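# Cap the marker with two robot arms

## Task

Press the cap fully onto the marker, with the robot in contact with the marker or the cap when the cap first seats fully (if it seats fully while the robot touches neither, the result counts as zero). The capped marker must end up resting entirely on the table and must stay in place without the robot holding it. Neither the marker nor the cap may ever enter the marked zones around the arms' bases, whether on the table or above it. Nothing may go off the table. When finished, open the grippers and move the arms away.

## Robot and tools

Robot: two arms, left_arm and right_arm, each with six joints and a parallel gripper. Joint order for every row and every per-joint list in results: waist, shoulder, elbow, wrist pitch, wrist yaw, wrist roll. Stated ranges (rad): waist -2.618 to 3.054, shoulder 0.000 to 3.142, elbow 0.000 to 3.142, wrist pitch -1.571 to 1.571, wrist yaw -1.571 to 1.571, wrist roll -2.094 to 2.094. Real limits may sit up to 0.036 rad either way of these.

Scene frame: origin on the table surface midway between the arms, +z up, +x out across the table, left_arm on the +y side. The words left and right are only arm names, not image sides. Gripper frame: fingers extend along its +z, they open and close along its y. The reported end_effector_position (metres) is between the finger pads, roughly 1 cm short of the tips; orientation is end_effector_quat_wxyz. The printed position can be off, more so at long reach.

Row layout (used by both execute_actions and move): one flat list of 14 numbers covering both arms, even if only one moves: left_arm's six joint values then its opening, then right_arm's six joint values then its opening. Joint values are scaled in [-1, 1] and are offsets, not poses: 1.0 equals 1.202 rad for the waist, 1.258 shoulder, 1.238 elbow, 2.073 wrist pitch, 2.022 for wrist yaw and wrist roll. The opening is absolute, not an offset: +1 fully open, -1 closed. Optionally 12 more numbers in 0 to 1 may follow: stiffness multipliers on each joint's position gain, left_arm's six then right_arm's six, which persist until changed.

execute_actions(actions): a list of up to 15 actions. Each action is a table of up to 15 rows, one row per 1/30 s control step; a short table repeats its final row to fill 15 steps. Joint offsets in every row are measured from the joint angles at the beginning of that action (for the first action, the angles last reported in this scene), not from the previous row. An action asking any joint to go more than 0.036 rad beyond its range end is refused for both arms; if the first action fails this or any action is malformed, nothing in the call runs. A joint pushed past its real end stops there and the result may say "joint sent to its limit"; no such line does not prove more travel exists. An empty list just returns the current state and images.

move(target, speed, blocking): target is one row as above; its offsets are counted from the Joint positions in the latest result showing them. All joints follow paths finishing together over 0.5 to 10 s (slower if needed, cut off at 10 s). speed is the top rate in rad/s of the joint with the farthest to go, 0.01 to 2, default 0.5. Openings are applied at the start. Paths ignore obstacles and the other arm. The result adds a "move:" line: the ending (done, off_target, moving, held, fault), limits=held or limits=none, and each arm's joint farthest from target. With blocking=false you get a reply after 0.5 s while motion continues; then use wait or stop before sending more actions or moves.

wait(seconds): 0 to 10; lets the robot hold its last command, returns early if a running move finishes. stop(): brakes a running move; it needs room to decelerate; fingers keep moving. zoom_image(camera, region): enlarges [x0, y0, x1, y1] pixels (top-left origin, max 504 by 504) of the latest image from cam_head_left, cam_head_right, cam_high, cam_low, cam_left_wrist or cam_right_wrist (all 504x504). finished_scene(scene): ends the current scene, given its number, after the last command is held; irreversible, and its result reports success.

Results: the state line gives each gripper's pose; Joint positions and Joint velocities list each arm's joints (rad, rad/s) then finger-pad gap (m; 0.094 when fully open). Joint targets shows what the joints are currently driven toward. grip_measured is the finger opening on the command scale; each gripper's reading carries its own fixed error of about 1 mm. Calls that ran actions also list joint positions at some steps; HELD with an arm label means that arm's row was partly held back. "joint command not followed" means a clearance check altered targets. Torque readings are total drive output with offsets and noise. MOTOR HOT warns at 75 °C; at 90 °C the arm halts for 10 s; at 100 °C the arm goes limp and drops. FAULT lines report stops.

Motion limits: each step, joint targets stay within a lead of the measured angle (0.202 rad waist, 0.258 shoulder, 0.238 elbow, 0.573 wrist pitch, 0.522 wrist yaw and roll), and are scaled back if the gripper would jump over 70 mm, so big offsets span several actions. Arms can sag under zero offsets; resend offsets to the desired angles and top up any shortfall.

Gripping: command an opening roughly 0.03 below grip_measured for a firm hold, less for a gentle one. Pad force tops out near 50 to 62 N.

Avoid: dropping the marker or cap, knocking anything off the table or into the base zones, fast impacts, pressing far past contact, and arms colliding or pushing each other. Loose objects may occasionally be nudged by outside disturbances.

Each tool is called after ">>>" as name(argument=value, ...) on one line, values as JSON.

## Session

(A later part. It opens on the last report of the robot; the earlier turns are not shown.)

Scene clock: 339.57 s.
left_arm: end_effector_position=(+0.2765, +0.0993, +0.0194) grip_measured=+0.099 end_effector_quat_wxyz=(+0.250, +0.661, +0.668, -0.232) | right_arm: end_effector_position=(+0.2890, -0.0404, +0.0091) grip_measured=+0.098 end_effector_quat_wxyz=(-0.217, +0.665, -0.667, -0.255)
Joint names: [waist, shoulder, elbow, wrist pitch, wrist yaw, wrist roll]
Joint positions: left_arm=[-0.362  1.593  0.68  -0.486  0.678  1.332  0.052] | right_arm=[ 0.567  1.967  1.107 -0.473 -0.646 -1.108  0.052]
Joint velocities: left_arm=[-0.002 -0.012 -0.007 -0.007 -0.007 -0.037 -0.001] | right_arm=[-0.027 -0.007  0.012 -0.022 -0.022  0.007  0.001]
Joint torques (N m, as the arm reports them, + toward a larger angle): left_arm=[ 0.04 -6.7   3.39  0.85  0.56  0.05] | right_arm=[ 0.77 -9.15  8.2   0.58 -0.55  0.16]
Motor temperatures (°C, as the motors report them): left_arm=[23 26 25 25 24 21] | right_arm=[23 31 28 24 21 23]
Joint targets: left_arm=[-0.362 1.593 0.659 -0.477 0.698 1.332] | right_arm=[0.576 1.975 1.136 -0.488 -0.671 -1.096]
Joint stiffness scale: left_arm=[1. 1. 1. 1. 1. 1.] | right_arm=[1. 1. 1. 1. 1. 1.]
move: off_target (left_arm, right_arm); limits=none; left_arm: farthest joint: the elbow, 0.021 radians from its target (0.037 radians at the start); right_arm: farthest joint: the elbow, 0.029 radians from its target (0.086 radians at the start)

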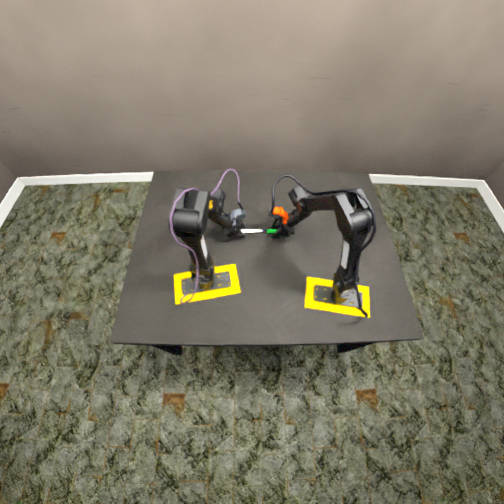

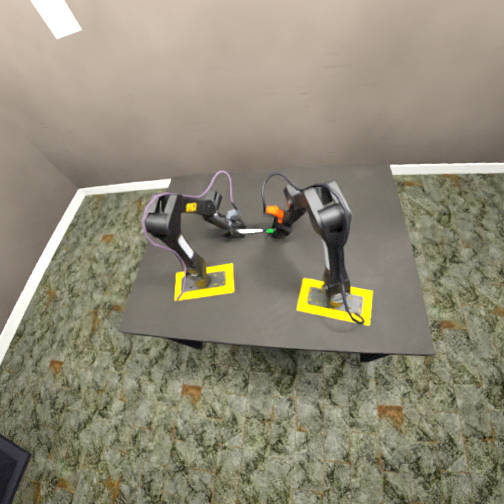

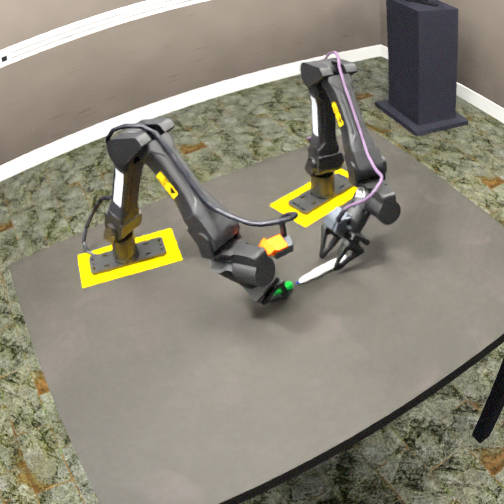

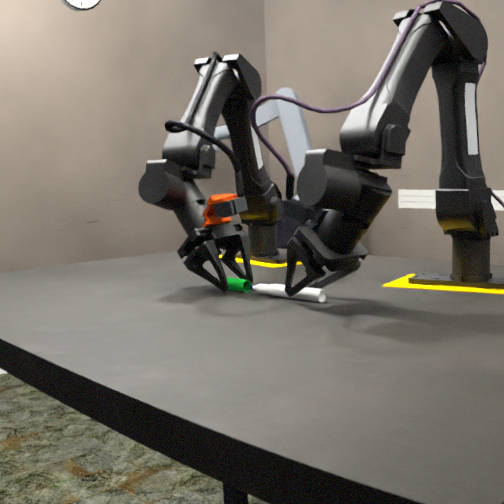

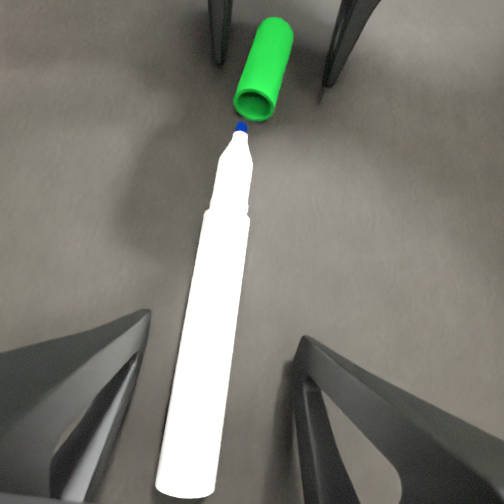

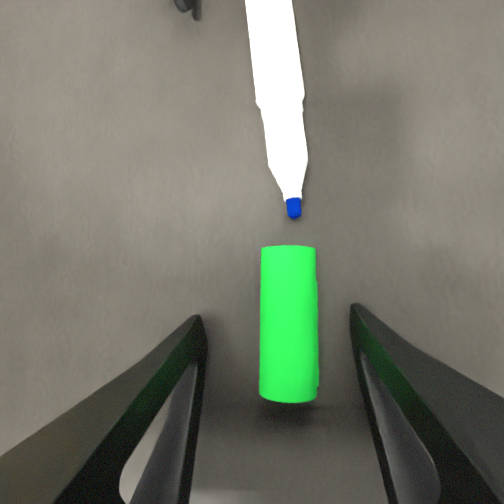

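Close both.

>>> execute_actions(actions=[[[0,0,0,0,0.01,0,-0.3,0,0,0,0,-0.012,0,-0.3]],[[0,0,0,0,0,0,-0.55,0,0,0,0,0,0,-0.55]],[[0,0,0,0,0,0,-0.72,0,0,0,0,0,0,-0.68]],[[0,0,0,0,0,0,-0.72,0,0,0,0,0,0,-0.68]]])

Scene clock: 346.77 s.
left_arm: end_effector_position=(+0.2765, +0.0994, +0.0193) grip_measured=-0.680 end_effector_quat_wxyz=(+0.249, +0.661, +0.668, -0.232) | right_arm: end_effector_position=(+0.2897, -0.0415, +0.0082) grip_measured=-0.623 end_effector_quat_wxyz=(-0.216, +0.666, -0.669, -0.251)
Joint names: [waist, shoulder, elbow, wrist pitch, wrist yaw, wrist roll]
Joint positions: left_arm=[-0.362  1.593  0.68  -0.486  0.677  1.332  0.015] | right_arm=[ 0.567  1.967  1.107 -0.473 -0.638 -1.108  0.018]
Joint velocities: left_arm=[ 0.012  0.002 -0.002  0.007  0.007 -0.007  0.   ] | right_arm=[ 0.007  0.002 -0.017  0.022 -0.051 -0.007 -0.001]
Joint torques (N m, as the arm reports them, + toward a larger angle): left_arm=[ 0.02 -6.69  4.88  0.77  0.38  0.02] | right_arm=[ 0.   -9.89  6.07  0.75 -0.32  0.02]
Motor temperatures (°C, as the motors report them): left_arm=[23 26 25 25 24 21] | right_arm=[23 31 28 23 21 23]
Joint targets: left_arm=[-0.362 1.593 0.680 -0.486 0.677 1.332] | right_arm=[0.567 1.967 1.107 -0.473 -0.638 -1.108]
Joint stiffness scale: left_arm=[1. 1. 1. 1. 1. 1.] | right_arm=[1. 1. 1. 1. 1. 1.]
Step readings (joint positions; steps 1 to 15: 1st action; 16 to 30: 2nd action; 31 to 45: 3rd action; 46 to 60: 4th action):
0: left_arm=[-0.362 1.593 0.680 -0.486 0.678 1.332] | right_arm=[0.567 1.967 1.107 -0.473 -0.647 -1.108]
1: left_arm=[-0.362 1.593 0.680 -0.486 0.678 1.332] | right_arm=[0.567 1.967 1.107 -0.473 -0.647 -1.108]
2: left_arm=[-0.362 1.593 0.680 -0.486 0.678 1.332] | right_arm=[0.567 1.967 1.107 -0.473 -0.647 -1.108]
4: left_arm=[-0.362 1.593 0.680 -0.486 0.678 1.332] | right_arm=[0.567 1.967 1.107 -0.473 -0.647 -1.108]
8: left_arm=[-0.362 1.593 0.680 -0.486 0.678 1.332] | right_arm=[0.567 1.967 1.107 -0.473 -0.647 -1.108]
15: left_arm=[-0.362 1.593 0.680 -0.486 0.678 1.332] | right_arm=[0.567 1.967 1.107 -0.473 -0.647 -1.108]
16: left_arm=[-0.362 1.593 0.680 -0.486 0.677 1.332] | right_arm=[0.567 1.967 1.107 -0.473 -0.645 -1.108]
17: left_arm=[-0.362 1.593 0.680 -0.486 0.677 1.332] | right_arm=[0.567 1.967 1.107 -0.473 -0.644 -1.108]
19: left_arm=[-0.362 1.593 0.680 -0.486 0.677 1.332] | right_arm=[0.567 1.967 1.107 -0.473 -0.641 -1.108]
23: left_arm=[-0.362 1.593 0.680 -0.486 0.677 1.332] | right_arm=[0.567 1.967 1.107 -0.473 -0.639 -1.108]
30: left_arm=[-0.362 1.593 0.680 -0.486 0.677 1.332] | right_arm=[0.567 1.967 1.107 -0.473 -0.639 -1.108]
31: left_arm=[-0.362 1.593 0.680 -0.486 0.677 1.332] | right_arm=[0.567 1.967 1.107 -0.473 -0.638 -1.108]
32: left_arm=[-0.362 1.593 0.680 -0.486 0.677 1.332] | right_arm=[0.567 1.967 1.107 -0.473 -0.638 -1.108]
34: left_arm=[-0.362 1.593 0.680 -0.486 0.677 1.332] | right_arm=[0.567 1.967 1.107 -0.473 -0.638 -1.108]
38: left_arm=[-0.362 1.593 0.680 -0.486 0.677 1.332] | right_arm=[0.567 1.967 1.107 -0.473 -0.638 -1.108]
45: left_arm=[-0.362 1.593 0.680 -0.486 0.677 1.332] | right_arm=[0.567 1.967 1.107 -0.473 -0.638 -1.108]
46: left_arm=[-0.362 1.593 0.680 -0.486 0.677 1.332] | right_arm=[0.567 1.967 1.107 -0.473 -0.638 -1.108]
47: left_arm=[-0.362 1.593 0.680 -0.486 0.677 1.332] | right_arm=[0.567 1.967 1.107 -0.473 -0.638 -1.108]
49: left_arm=[-0.362 1.593 0.680 -0.486 0.677 1.332] | right_arm=[0.567 1.967 1.107 -0.473 -0.638 -1.108]
53: left_arm=[-0.362 1.593 0.680 -0.486 0.677 1.332] | right_arm=[0.567 1.967 1.107 -0.473 -0.638 -1.108]
60: Joint positions above

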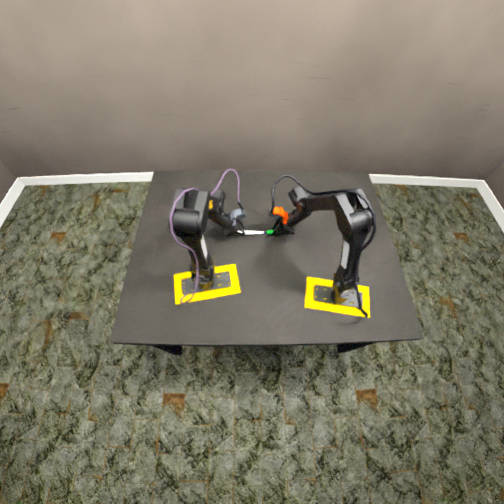

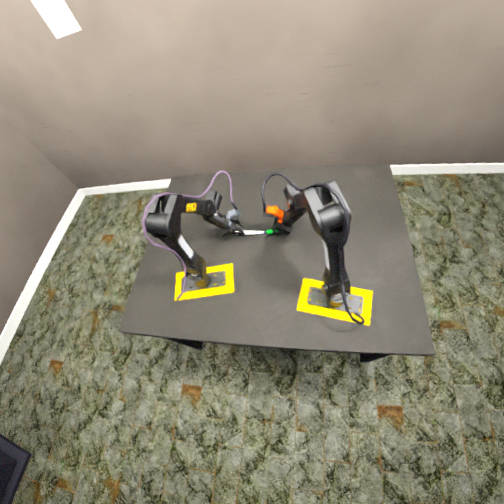

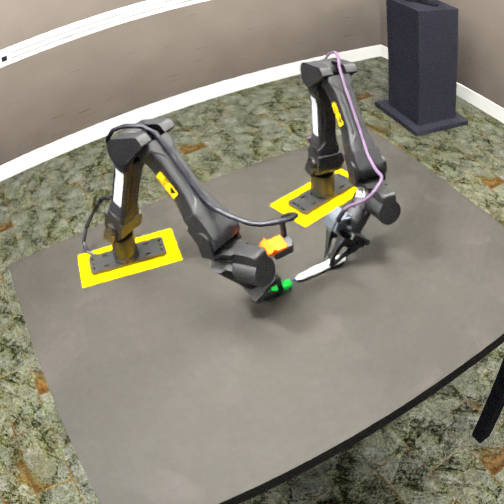

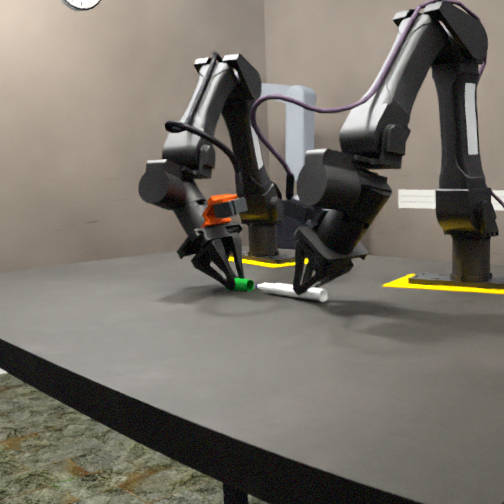

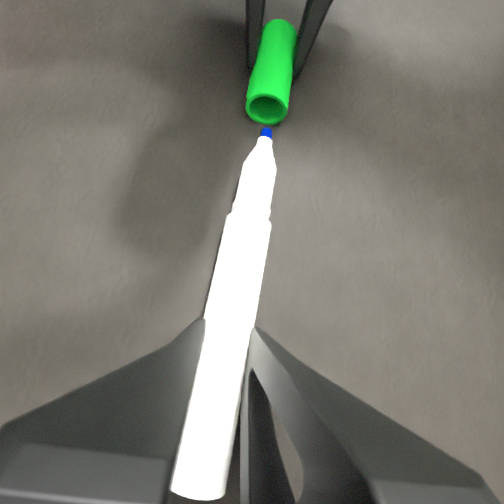

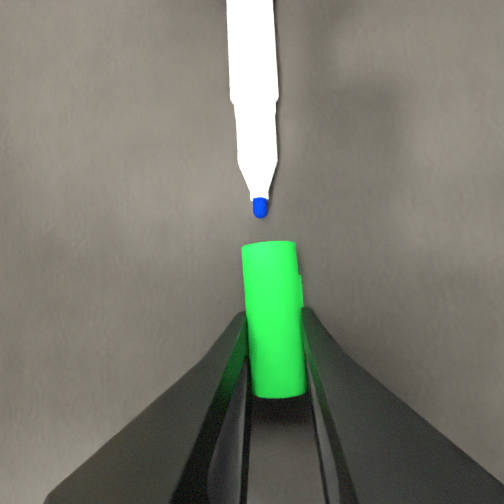

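>>> execute_actions(actions=[[[0,0,0,0,0,0,-0.4,0,0,0,0,0,0,-0.68]],[[0,0,-0.04,0.02,0.01,0,-0.4,0,0,0,0,0,0,-0.68]],[[0,0,0,0,0,0,-0.6,0,0,0,0,0,0,-0.68]],[[0,0,0,0,0,0,-0.72,0,0,0,0,0,0,-0.68]],[[0,0,0,0,0,0,-0.72,0,0,0,0,0,0,-0.68]]])

Scene clock: 356.90 s.
left_arm: end_effector_position=(+0.2723, +0.1000, +0.0137) grip_measured=-0.649 end_effector_quat_wxyz=(+0.250, +0.661, +0.668, -0.231) | right_arm: end_effector_position=(+0.2897, -0.0415, +0.0082) grip_measured=-0.623 end_effector_quat_wxyz=(-0.216, +0.666, -0.669, -0.251)
Joint names: [waist, shoulder, elbow, wrist pitch, wrist yaw, wrist roll]
Joint positions: left_arm=[-0.362  1.593  0.65  -0.455  0.677  1.332  0.016] | right_arm=[ 0.567  1.967  1.107 -0.473 -0.638 -1.108  0.018]
Joint velocities: left_arm=[-0.012 -0.017  0.017  0.022  0.007  0.022 -0.001] | right_arm=[-0.022 -0.002 -0.017 -0.007  0.037 -0.022 -0.   ]
Joint torques (N m, as the arm reports them, + toward a larger angle): left_arm=[ 0.09 -6.61  4.86  0.77  0.36  0.01] | right_arm=[ 0.   -9.88  6.07  0.75 -0.31  0.02]
Motor temperatures (°C, as the motors report them): left_arm=[23 25 26 25 24 21] | right_arm=[23 31 28 23 21 23]
Joint targets: left_arm=[-0.362 1.593 0.650 -0.455 0.677 1.332] | right_arm=[0.567 1.967 1.107 -0.473 -0.638 -1.108]
Joint stiffness scale: left_arm=[1. 1. 1. 1. 1. 1.] | right_arm=[1. 1. 1. 1. 1. 1.]
Step readings (joint positions; steps 1 to 15: 1st action; 16 to 30: 2nd action; 31 to 45: 3rd action; 46 to 60: 4th action; 61 to 75: 5th action):
0: left_arm=[-0.362 1.593 0.680 -0.486 0.677 1.332] | right_arm=[0.567 1.967 1.107 -0.473 -0.638 -1.108]
1: left_arm=[-0.362 1.593 0.680 -0.486 0.677 1.332] | right_arm=[0.567 1.967 1.107 -0.473 -0.638 -1.108]
2: left_arm=[-0.362 1.593 0.680 -0.486 0.677 1.332] | right_arm=[0.567 1.967 1.107 -0.473 -0.638 -1.108]
4: left_arm=[-0.362 1.593 0.680 -0.486 0.677 1.332] | right_arm=[0.567 1.967 1.107 -0.473 -0.638 -1.108]
8: left_arm=[-0.362 1.593 0.680 -0.486 0.677 1.332] | right_arm=[0.567 1.967 1.107 -0.473 -0.638 -1.108]
15: left_arm=[-0.362 1.593 0.680 -0.486 0.677 1.332] | right_arm=[0.567 1.967 1.107 -0.473 -0.638 -1.108]
16: left_arm=[-0.362 1.593 0.676 -0.479 0.677 1.332] | right_arm=[0.567 1.967 1.107 -0.473 -0.638 -1.108]
17: left_arm=[-0.362 1.593 0.670 -0.471 0.678 1.332] | right_arm=[0.567 1.967 1.107 -0.473 -0.638 -1.108]
19: left_arm=[-0.362 1.593 0.658 -0.465 0.678 1.332] | right_arm=[0.567 1.967 1.107 -0.473 -0.638 -1.108]
23: left_arm=[-0.362 1.593 0.650 -0.462 0.678 1.332] | right_arm=[0.567 1.967 1.107 -0.473 -0.638 -1.108]
30: left_arm=[-0.362 1.593 0.650 -0.455 0.678 1.332] | right_arm=[0.567 1.967 1.107 -0.473 -0.638 -1.108]
31: left_arm=[-0.362 1.593 0.650 -0.455 0.678 1.332] | right_arm=[0.567 1.967 1.107 -0.473 -0.638 -1.108]
32: left_arm=[-0.362 1.593 0.650 -0.455 0.678 1.332] | right_arm=[0.567 1.967 1.107 -0.473 -0.638 -1.108]
34: left_arm=[-0.362 1.593 0.650 -0.455 0.678 1.332] | right_arm=[0.567 1.967 1.107 -0.473 -0.638 -1.108]
38: left_arm=[-0.362 1.593 0.650 -0.455 0.678 1.332] | right_arm=[0.567 1.967 1.107 -0.473 -0.638 -1.108]
45: left_arm=[-0.362 1.593 0.650 -0.455 0.678 1.332] | right_arm=[0.567 1.967 1.107 -0.473 -0.638 -1.108]
46: left_arm=[-0.362 1.593 0.650 -0.455 0.678 1.332] | right_arm=[0.567 1.967 1.107 -0.473 -0.638 -1.108]
47: left_arm=[-0.362 1.593 0.650 -0.455 0.677 1.332] | right_arm=[0.567 1.967 1.107 -0.473 -0.638 -1.108]
49: left_arm=[-0.362 1.593 0.650 -0.455 0.677 1.332] | right_arm=[0.567 1.967 1.107 -0.473 -0.638 -1.108]
53: left_arm=[-0.362 1.593 0.650 -0.455 0.677 1.332] | right_arm=[0.567 1.967 1.107 -0.473 -0.638 -1.108]
60: left_arm=[-0.362 1.593 0.650 -0.455 0.677 1.332] | right_arm=[0.567 1.967 1.107 -0.473 -0.638 -1.108]
61: left_arm=[-0.362 1.593 0.650 -0.455 0.677 1.332] | right_arm=[0.567 1.967 1.107 -0.473 -0.638 -1.108]
62: left_arm=[-0.362 1.593 0.650 -0.455 0.677 1.332] | right_arm=[0.567 1.967 1.107 -0.473 -0.638 -1.108]
64: left_arm=[-0.362 1.593 0.650 -0.455 0.677 1.332] | right_arm=[0.567 1.967 1.107 -0.473 -0.638 -1.108]
68: left_arm=[-0.362 1.593 0.650 -0.455 0.677 1.332] | right_arm=[0.567 1.967 1.107 -0.473 -0.638 -1.108]
75: Joint positions above

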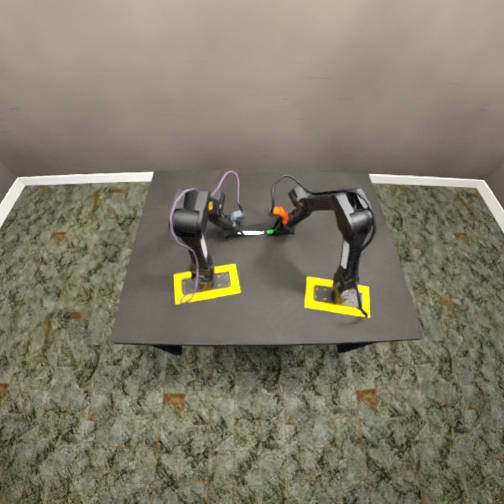

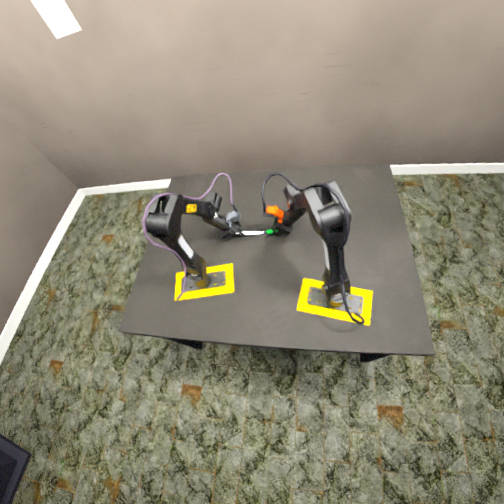

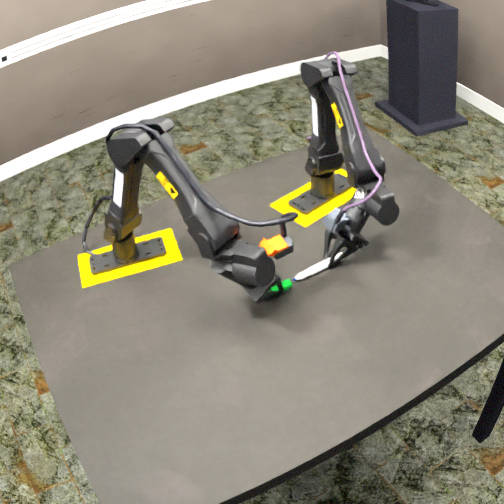

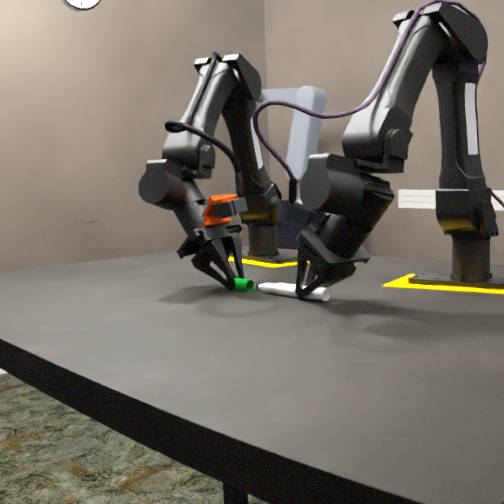

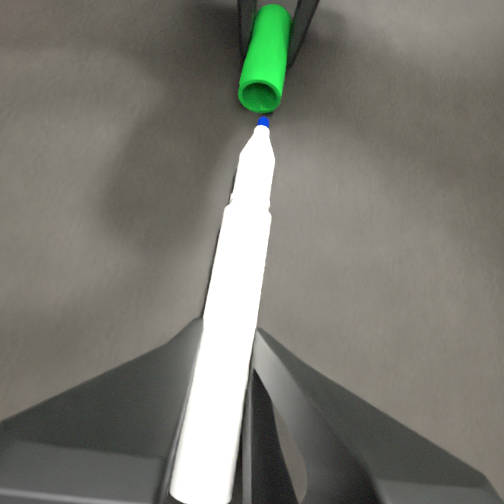

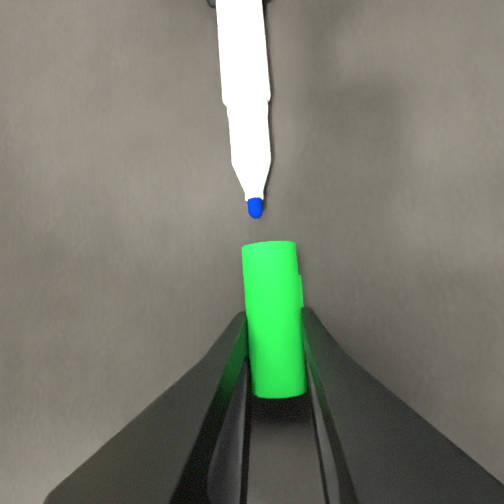

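>>> move(target=[-0.06,0.012,0.012,0.03,-0.005,-0.043,-0.7, 0.037,0.015,0.025,0.017,0,0.026,-0.67], speed=0.05)

Scene clock: 382.40 s.
left_arm: end_effector_position=(+0.2735, +0.0848, +0.0146) grip_measured=-0.649 end_effector_quat_wxyz=(+0.252, +0.661, +0.668, -0.231) | right_arm: end_effector_position=(+0.2871, -0.0305, +0.0078) grip_measured=-0.623 end_effector_quat_wxyz=(-0.216, +0.664, -0.670, -0.252)
Joint names: [waist, shoulder, elbow, wrist pitch, wrist yaw, wrist roll]
Joint positions: left_arm=[-0.425  1.593  0.65  -0.402  0.666  1.251  0.016] | right_arm=[ 0.598  1.97   1.107 -0.447 -0.631 -1.065  0.018]
Joint velocities: left_arm=[ 0.007 -0.012 -0.007  0.051 -0.066 -0.007  0.   ] | right_arm=[-0.002 -0.017  0.002 -0.037  0.022 -0.022  0.   ]
Joint torques (N m, as the arm reports them, + toward a larger angle): left_arm=[-0.84 -5.2   5.98  0.95  0.38 -0.06] | right_arm=[ 1.07 -8.34  8.35  0.88 -0.36  0.1 ]
Motor temperatures (°C, as the motors report them): left_arm=[23 25 26 25 24 21] | right_arm=[23 31 28 24 21 23]
Joint targets: left_arm=[-0.434 1.608 0.665 -0.393 0.667 1.245] | right_arm=[0.611 1.986 1.138 -0.438 -0.637 -1.055]
Joint stiffness scale: left_arm=[1. 1. 1. 1. 1. 1.] | right_arm=[1. 1. 1. 1. 1. 1.]
move: off_target (right_arm); limits=none; left_arm: farthest joint: the shoulder, 0.015 radians from its target (0.015 radians at the start); right_arm: farthest joint: the elbow, 0.031 radians from its target (0.031 radians at the start)

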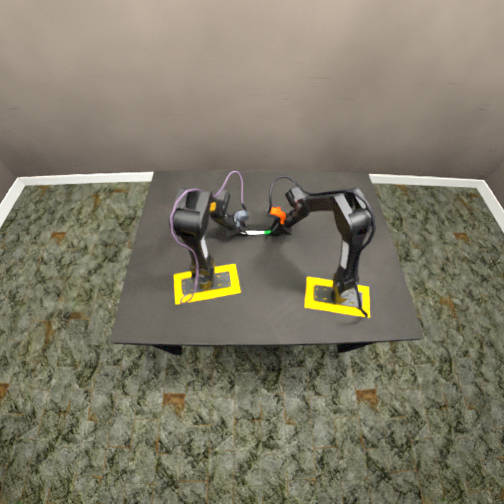

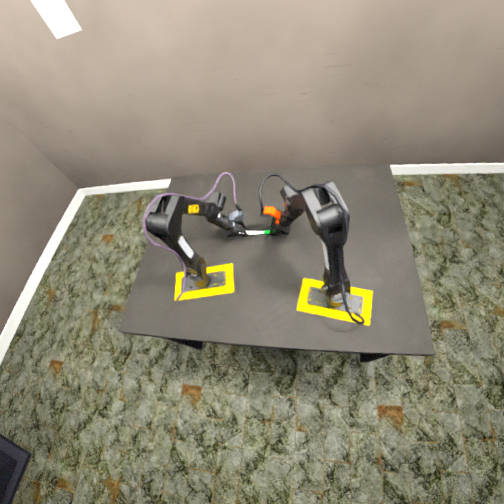

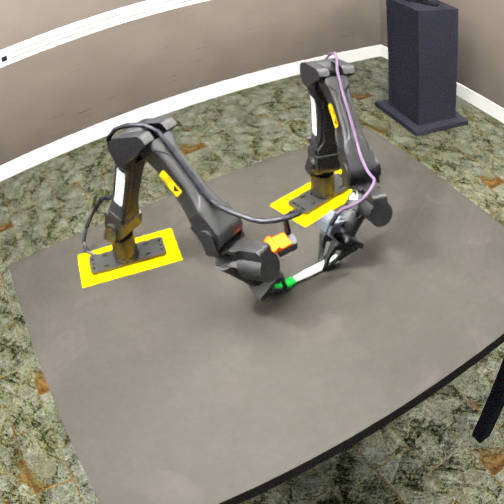

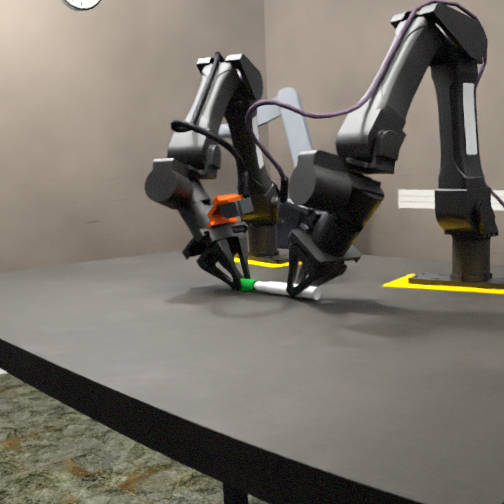

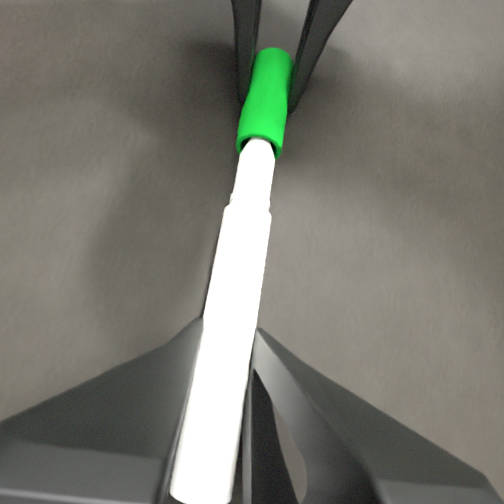

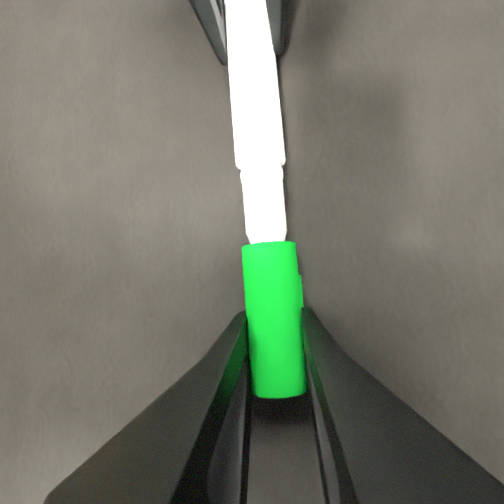

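>>> move(target=[-0.062,0.015,0.02,0.03,-0.008,-0.043,-0.7, 0.04,0.022,0.04,0.017,0.003,0.026,-0.67], speed=0.05)

Scene clock: 389.43 s.
left_arm: end_effector_position=(+0.2744, +0.0714, +0.0144) grip_measured=-0.649 end_effector_quat_wxyz=(+0.251, +0.660, +0.671, -0.226) | right_arm: end_effector_position=(+0.2882, -0.0178, +0.0081) grip_measured=-0.623 end_effector_quat_wxyz=(-0.216, +0.664, -0.670, -0.251)
Joint names: [waist, shoulder, elbow, wrist pitch, wrist yaw, wrist roll]
Joint positions: left_arm=[-0.486  1.593  0.65  -0.353  0.64   1.17   0.016] | right_arm=[ 0.631  1.984  1.128 -0.429 -0.622 -1.024  0.018]
Joint velocities: left_arm=[ 0.007  0.007  0.007  0.037  0.037  0.037 -0.002] | right_arm=[-0.012 -0.012 -0.012  0.007  0.007 -0.051 -0.001]
Joint torques (N m, as the arm reports them, + toward a larger angle): left_arm=[-1.2  -4.92  6.9   1.02  0.44 -0.05] | right_arm=[ 1.22 -8.8   8.26  0.99 -0.35  0.13]
Motor temperatures (°C, as the motors report them): left_arm=[23 25 26 25 24 21] | right_arm=[23 30 28 24 21 23]
Joint targets: left_arm=[-0.500 1.612 0.675 -0.340 0.650 1.164] | right_arm=[0.646 1.998 1.157 -0.411 -0.625 -1.013]
Joint stiffness scale: left_arm=[1. 1. 1. 1. 1. 1.] | right_arm=[1. 1. 1. 1. 1. 1.]
move: off_target (left_arm, right_arm); limits=none; left_arm: farthest joint: the elbow, 0.024 radians from its target (0.024 radians at the start); right_arm: farthest joint: the elbow, 0.029 radians from its target (0.050 radians at the start)

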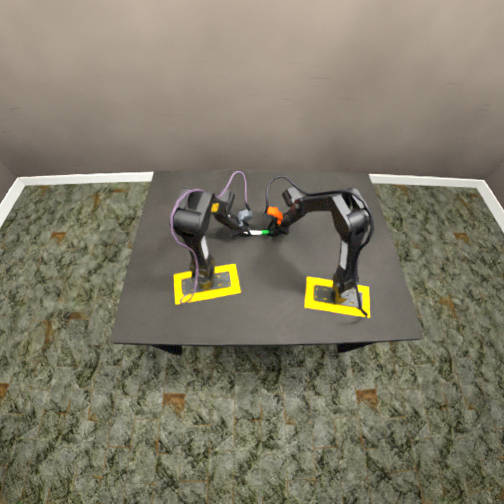

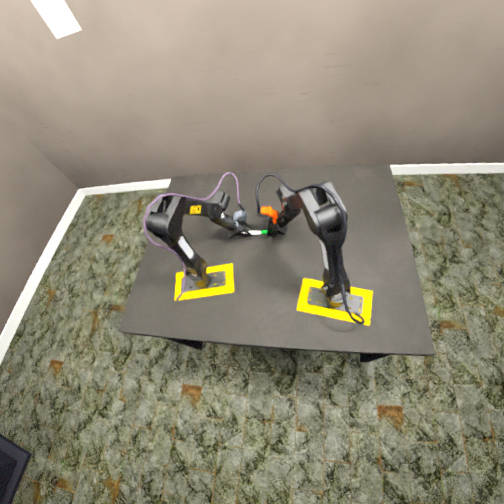

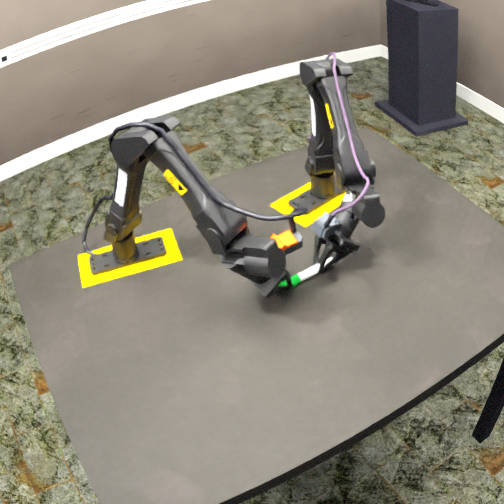

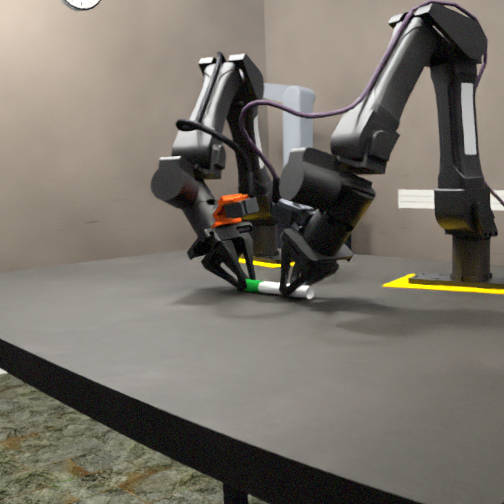

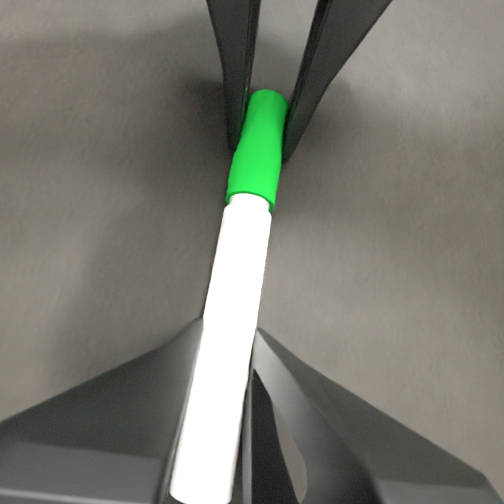

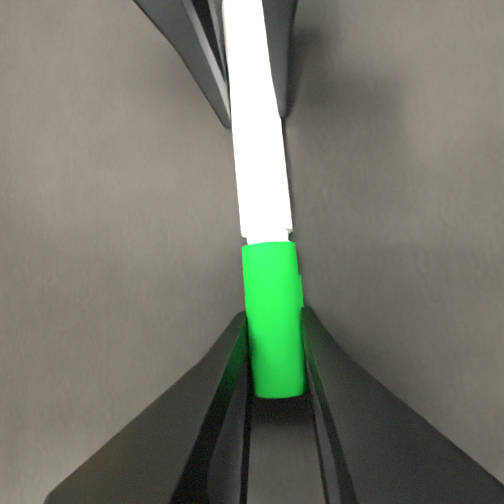

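>>> move(target=[-0.05,0.015,0.02,0.012,-0.005,-0.015,-0.7, 0.045,0.012,0.024,0.012,0,0.012,-0.67], speed=0.04)

Scene clock: 394.57 s.
left_arm: end_effector_position=(+0.2741, +0.0673, +0.0132) grip_measured=-0.649 end_effector_quat_wxyz=(+0.248, +0.663, +0.671, -0.220) | right_arm: end_effector_position=(+0.2876, -0.0164, +0.0075) grip_measured=-0.623 end_effector_quat_wxyz=(-0.211, +0.665, -0.673, -0.245)
Joint names: [waist, shoulder, elbow, wrist pitch, wrist yaw, wrist roll]
Joint positions: left_arm=[-0.511  1.593  0.65  -0.339  0.619  1.149  0.016] | right_arm=[ 0.641  1.984  1.134 -0.437 -0.603 -1.015  0.018]
Joint velocities: left_arm=[-0.012 -0.002  0.002 -0.007  0.066 -0.007  0.   ] | right_arm=[-0.017 -0.017 -0.007 -0.11  -0.022 -0.022 -0.   ]
Joint torques (N m, as the arm reports them, + toward a larger angle): left_arm=[-3.12 -4.92  6.75  1.04  0.42 -0.09] | right_arm=[ 3.58 -8.66  7.84  1.15 -0.46  0.15]
Motor temperatures (°C, as the motors report them): left_arm=[23 25 26 25 24 21] | right_arm=[23 30 29 24 21 23]
Joint targets: left_arm=[-0.546 1.612 0.675 -0.328 0.630 1.140] | right_arm=[0.685 1.999 1.157 -0.404 -0.622 -1.000]
Joint stiffness scale: left_arm=[1. 1. 1. 1. 1. 1.] | right_arm=[1. 1. 1. 1. 1. 1.]
move: off_target (left_arm, right_arm); limits=none; left_arm: farthest joint: the waist, 0.035 radians from its target (0.060 radians at the start); right_arm: farthest joint: the waist, 0.044 radians from its target (0.054 radians at the start)

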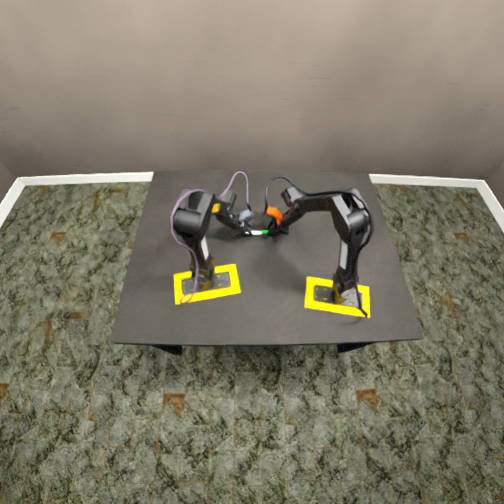

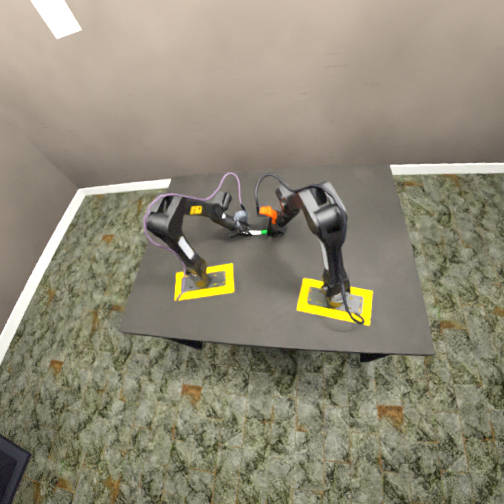

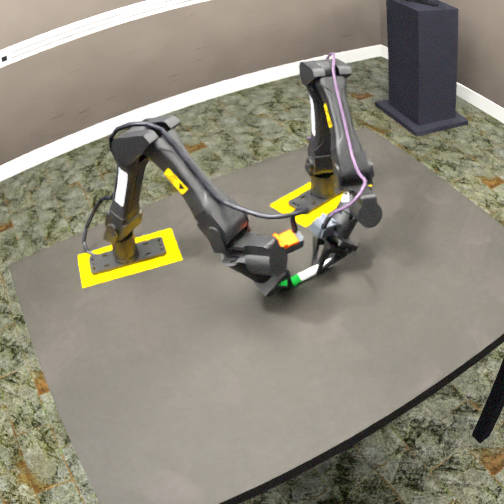

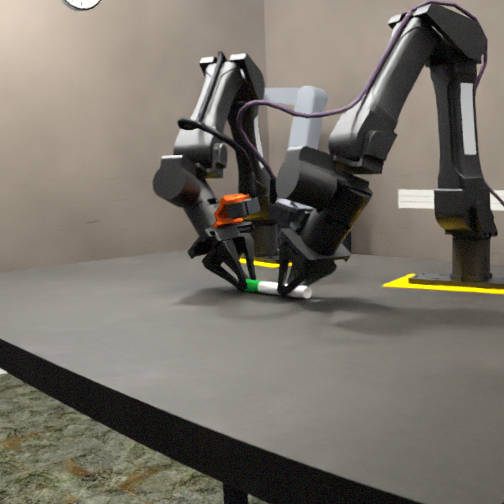

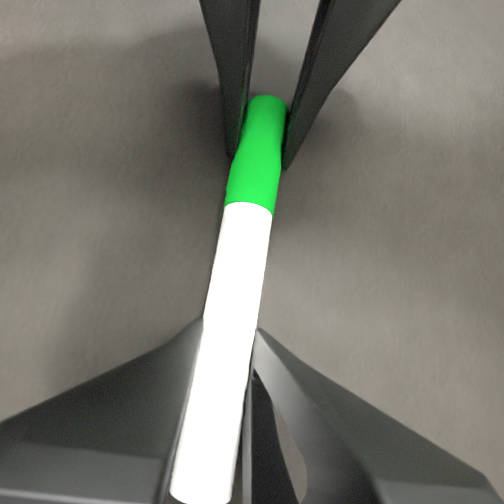

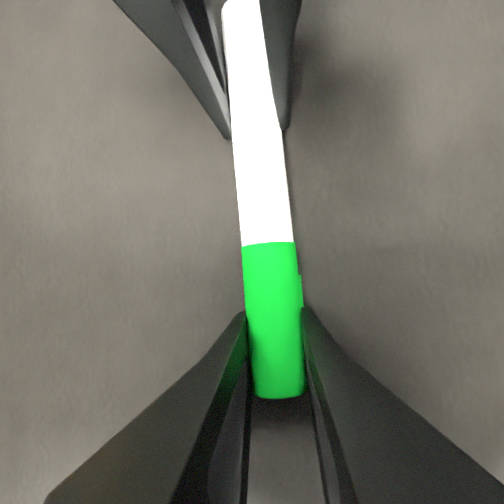

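>>> zoom_image(camera="cam_left_wrist", region=[190,160,310,260])

Region (190, 160, 310, 260) of cam_left_wrist's 504x504 image, scaled by 4.200, with more detail than that image has.

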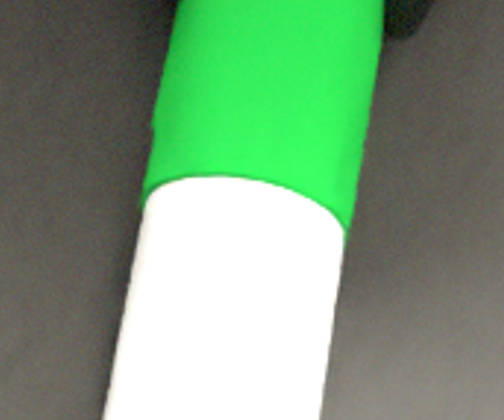

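>>> move(target=[-0.055,0.015,0.02,0,0.012,0,-0.7, 0.058,0.012,0.02,0,-0.015,0,-0.67], speed=0.04)

Scene clock: 406.10 s.
left_arm: end_effector_position=(+0.2741, +0.0667, +0.0130) grip_measured=-0.649 end_effector_quat_wxyz=(+0.240, +0.668, +0.671, -0.213) | right_arm: end_effector_position=(+0.2868, -0.0160, +0.0071) grip_measured=-0.623 end_effector_quat_wxyz=(-0.204, +0.669, -0.674, -0.238)
Joint names: [waist, shoulder, elbow, wrist pitch, wrist yaw, wrist roll]
Joint positions: left_arm=[-0.525  1.593  0.663 -0.356  0.596  1.149  0.016] | right_arm=[ 0.651  1.984  1.144 -0.454 -0.582 -1.015  0.018]
Joint velocities: left_arm=[ 0.002  0.002  0.017  0.139  0.051 -0.022 -0.001] | right_arm=[ 0.012 -0.007  0.012 -0.037  0.095  0.007 -0.   ]
Joint torques (N m, as the arm reports them, + toward a larger angle): left_arm=[-4.63 -5.    5.91  1.12  0.77  0.04] | right_arm=[ 4.98 -8.67  7.28  0.99 -0.75  0.02]
Motor temperatures (°C, as the motors report them): left_arm=[23 25 27 26 24 21] | right_arm=[23 30 29 25 21 23]
Joint targets: left_arm=[-0.577 1.612 0.675 -0.338 0.644 1.149] | right_arm=[0.711 1.999 1.159 -0.437 -0.633 -1.015]
Joint stiffness scale: left_arm=[1. 1. 1. 1. 1. 1.] | right_arm=[1. 1. 1. 1. 1. 1.]
move: off_target (left_arm, right_arm); limits=none; left_arm: farthest joint: the waist, 0.052 radians from its target (0.066 radians at the start); right_arm: farthest joint: the waist, 0.060 radians from its target (0.069 radians at the start)

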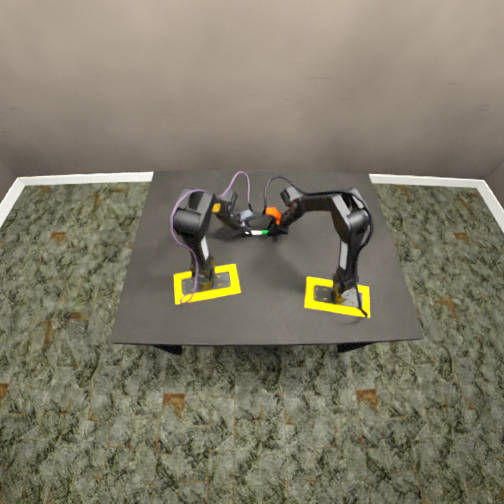

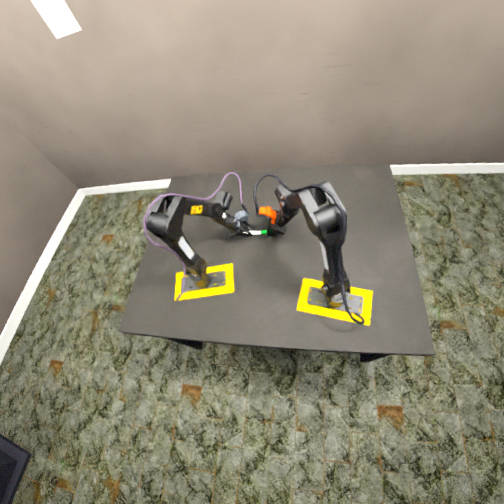

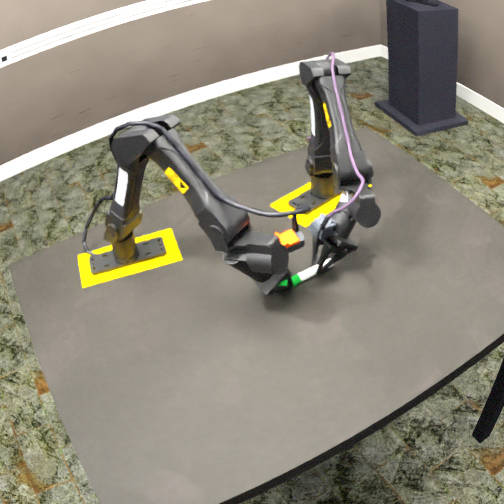

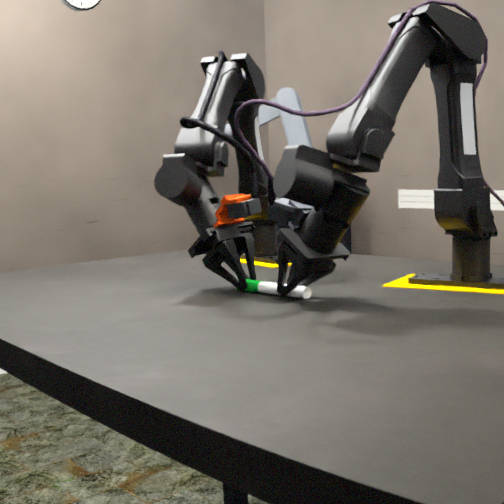

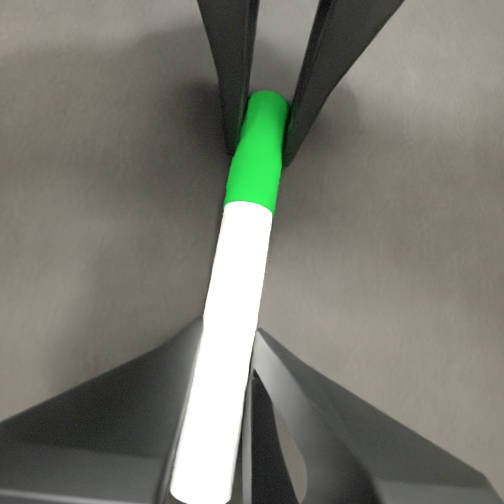

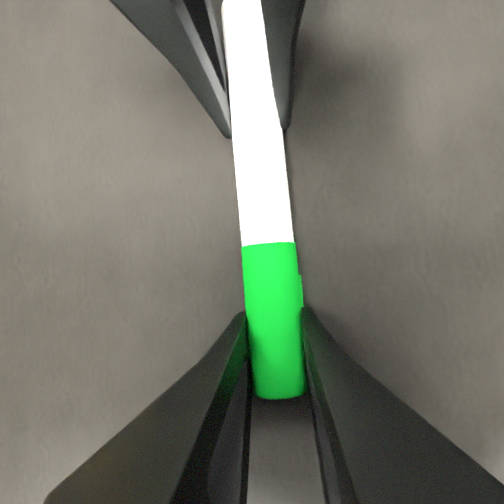

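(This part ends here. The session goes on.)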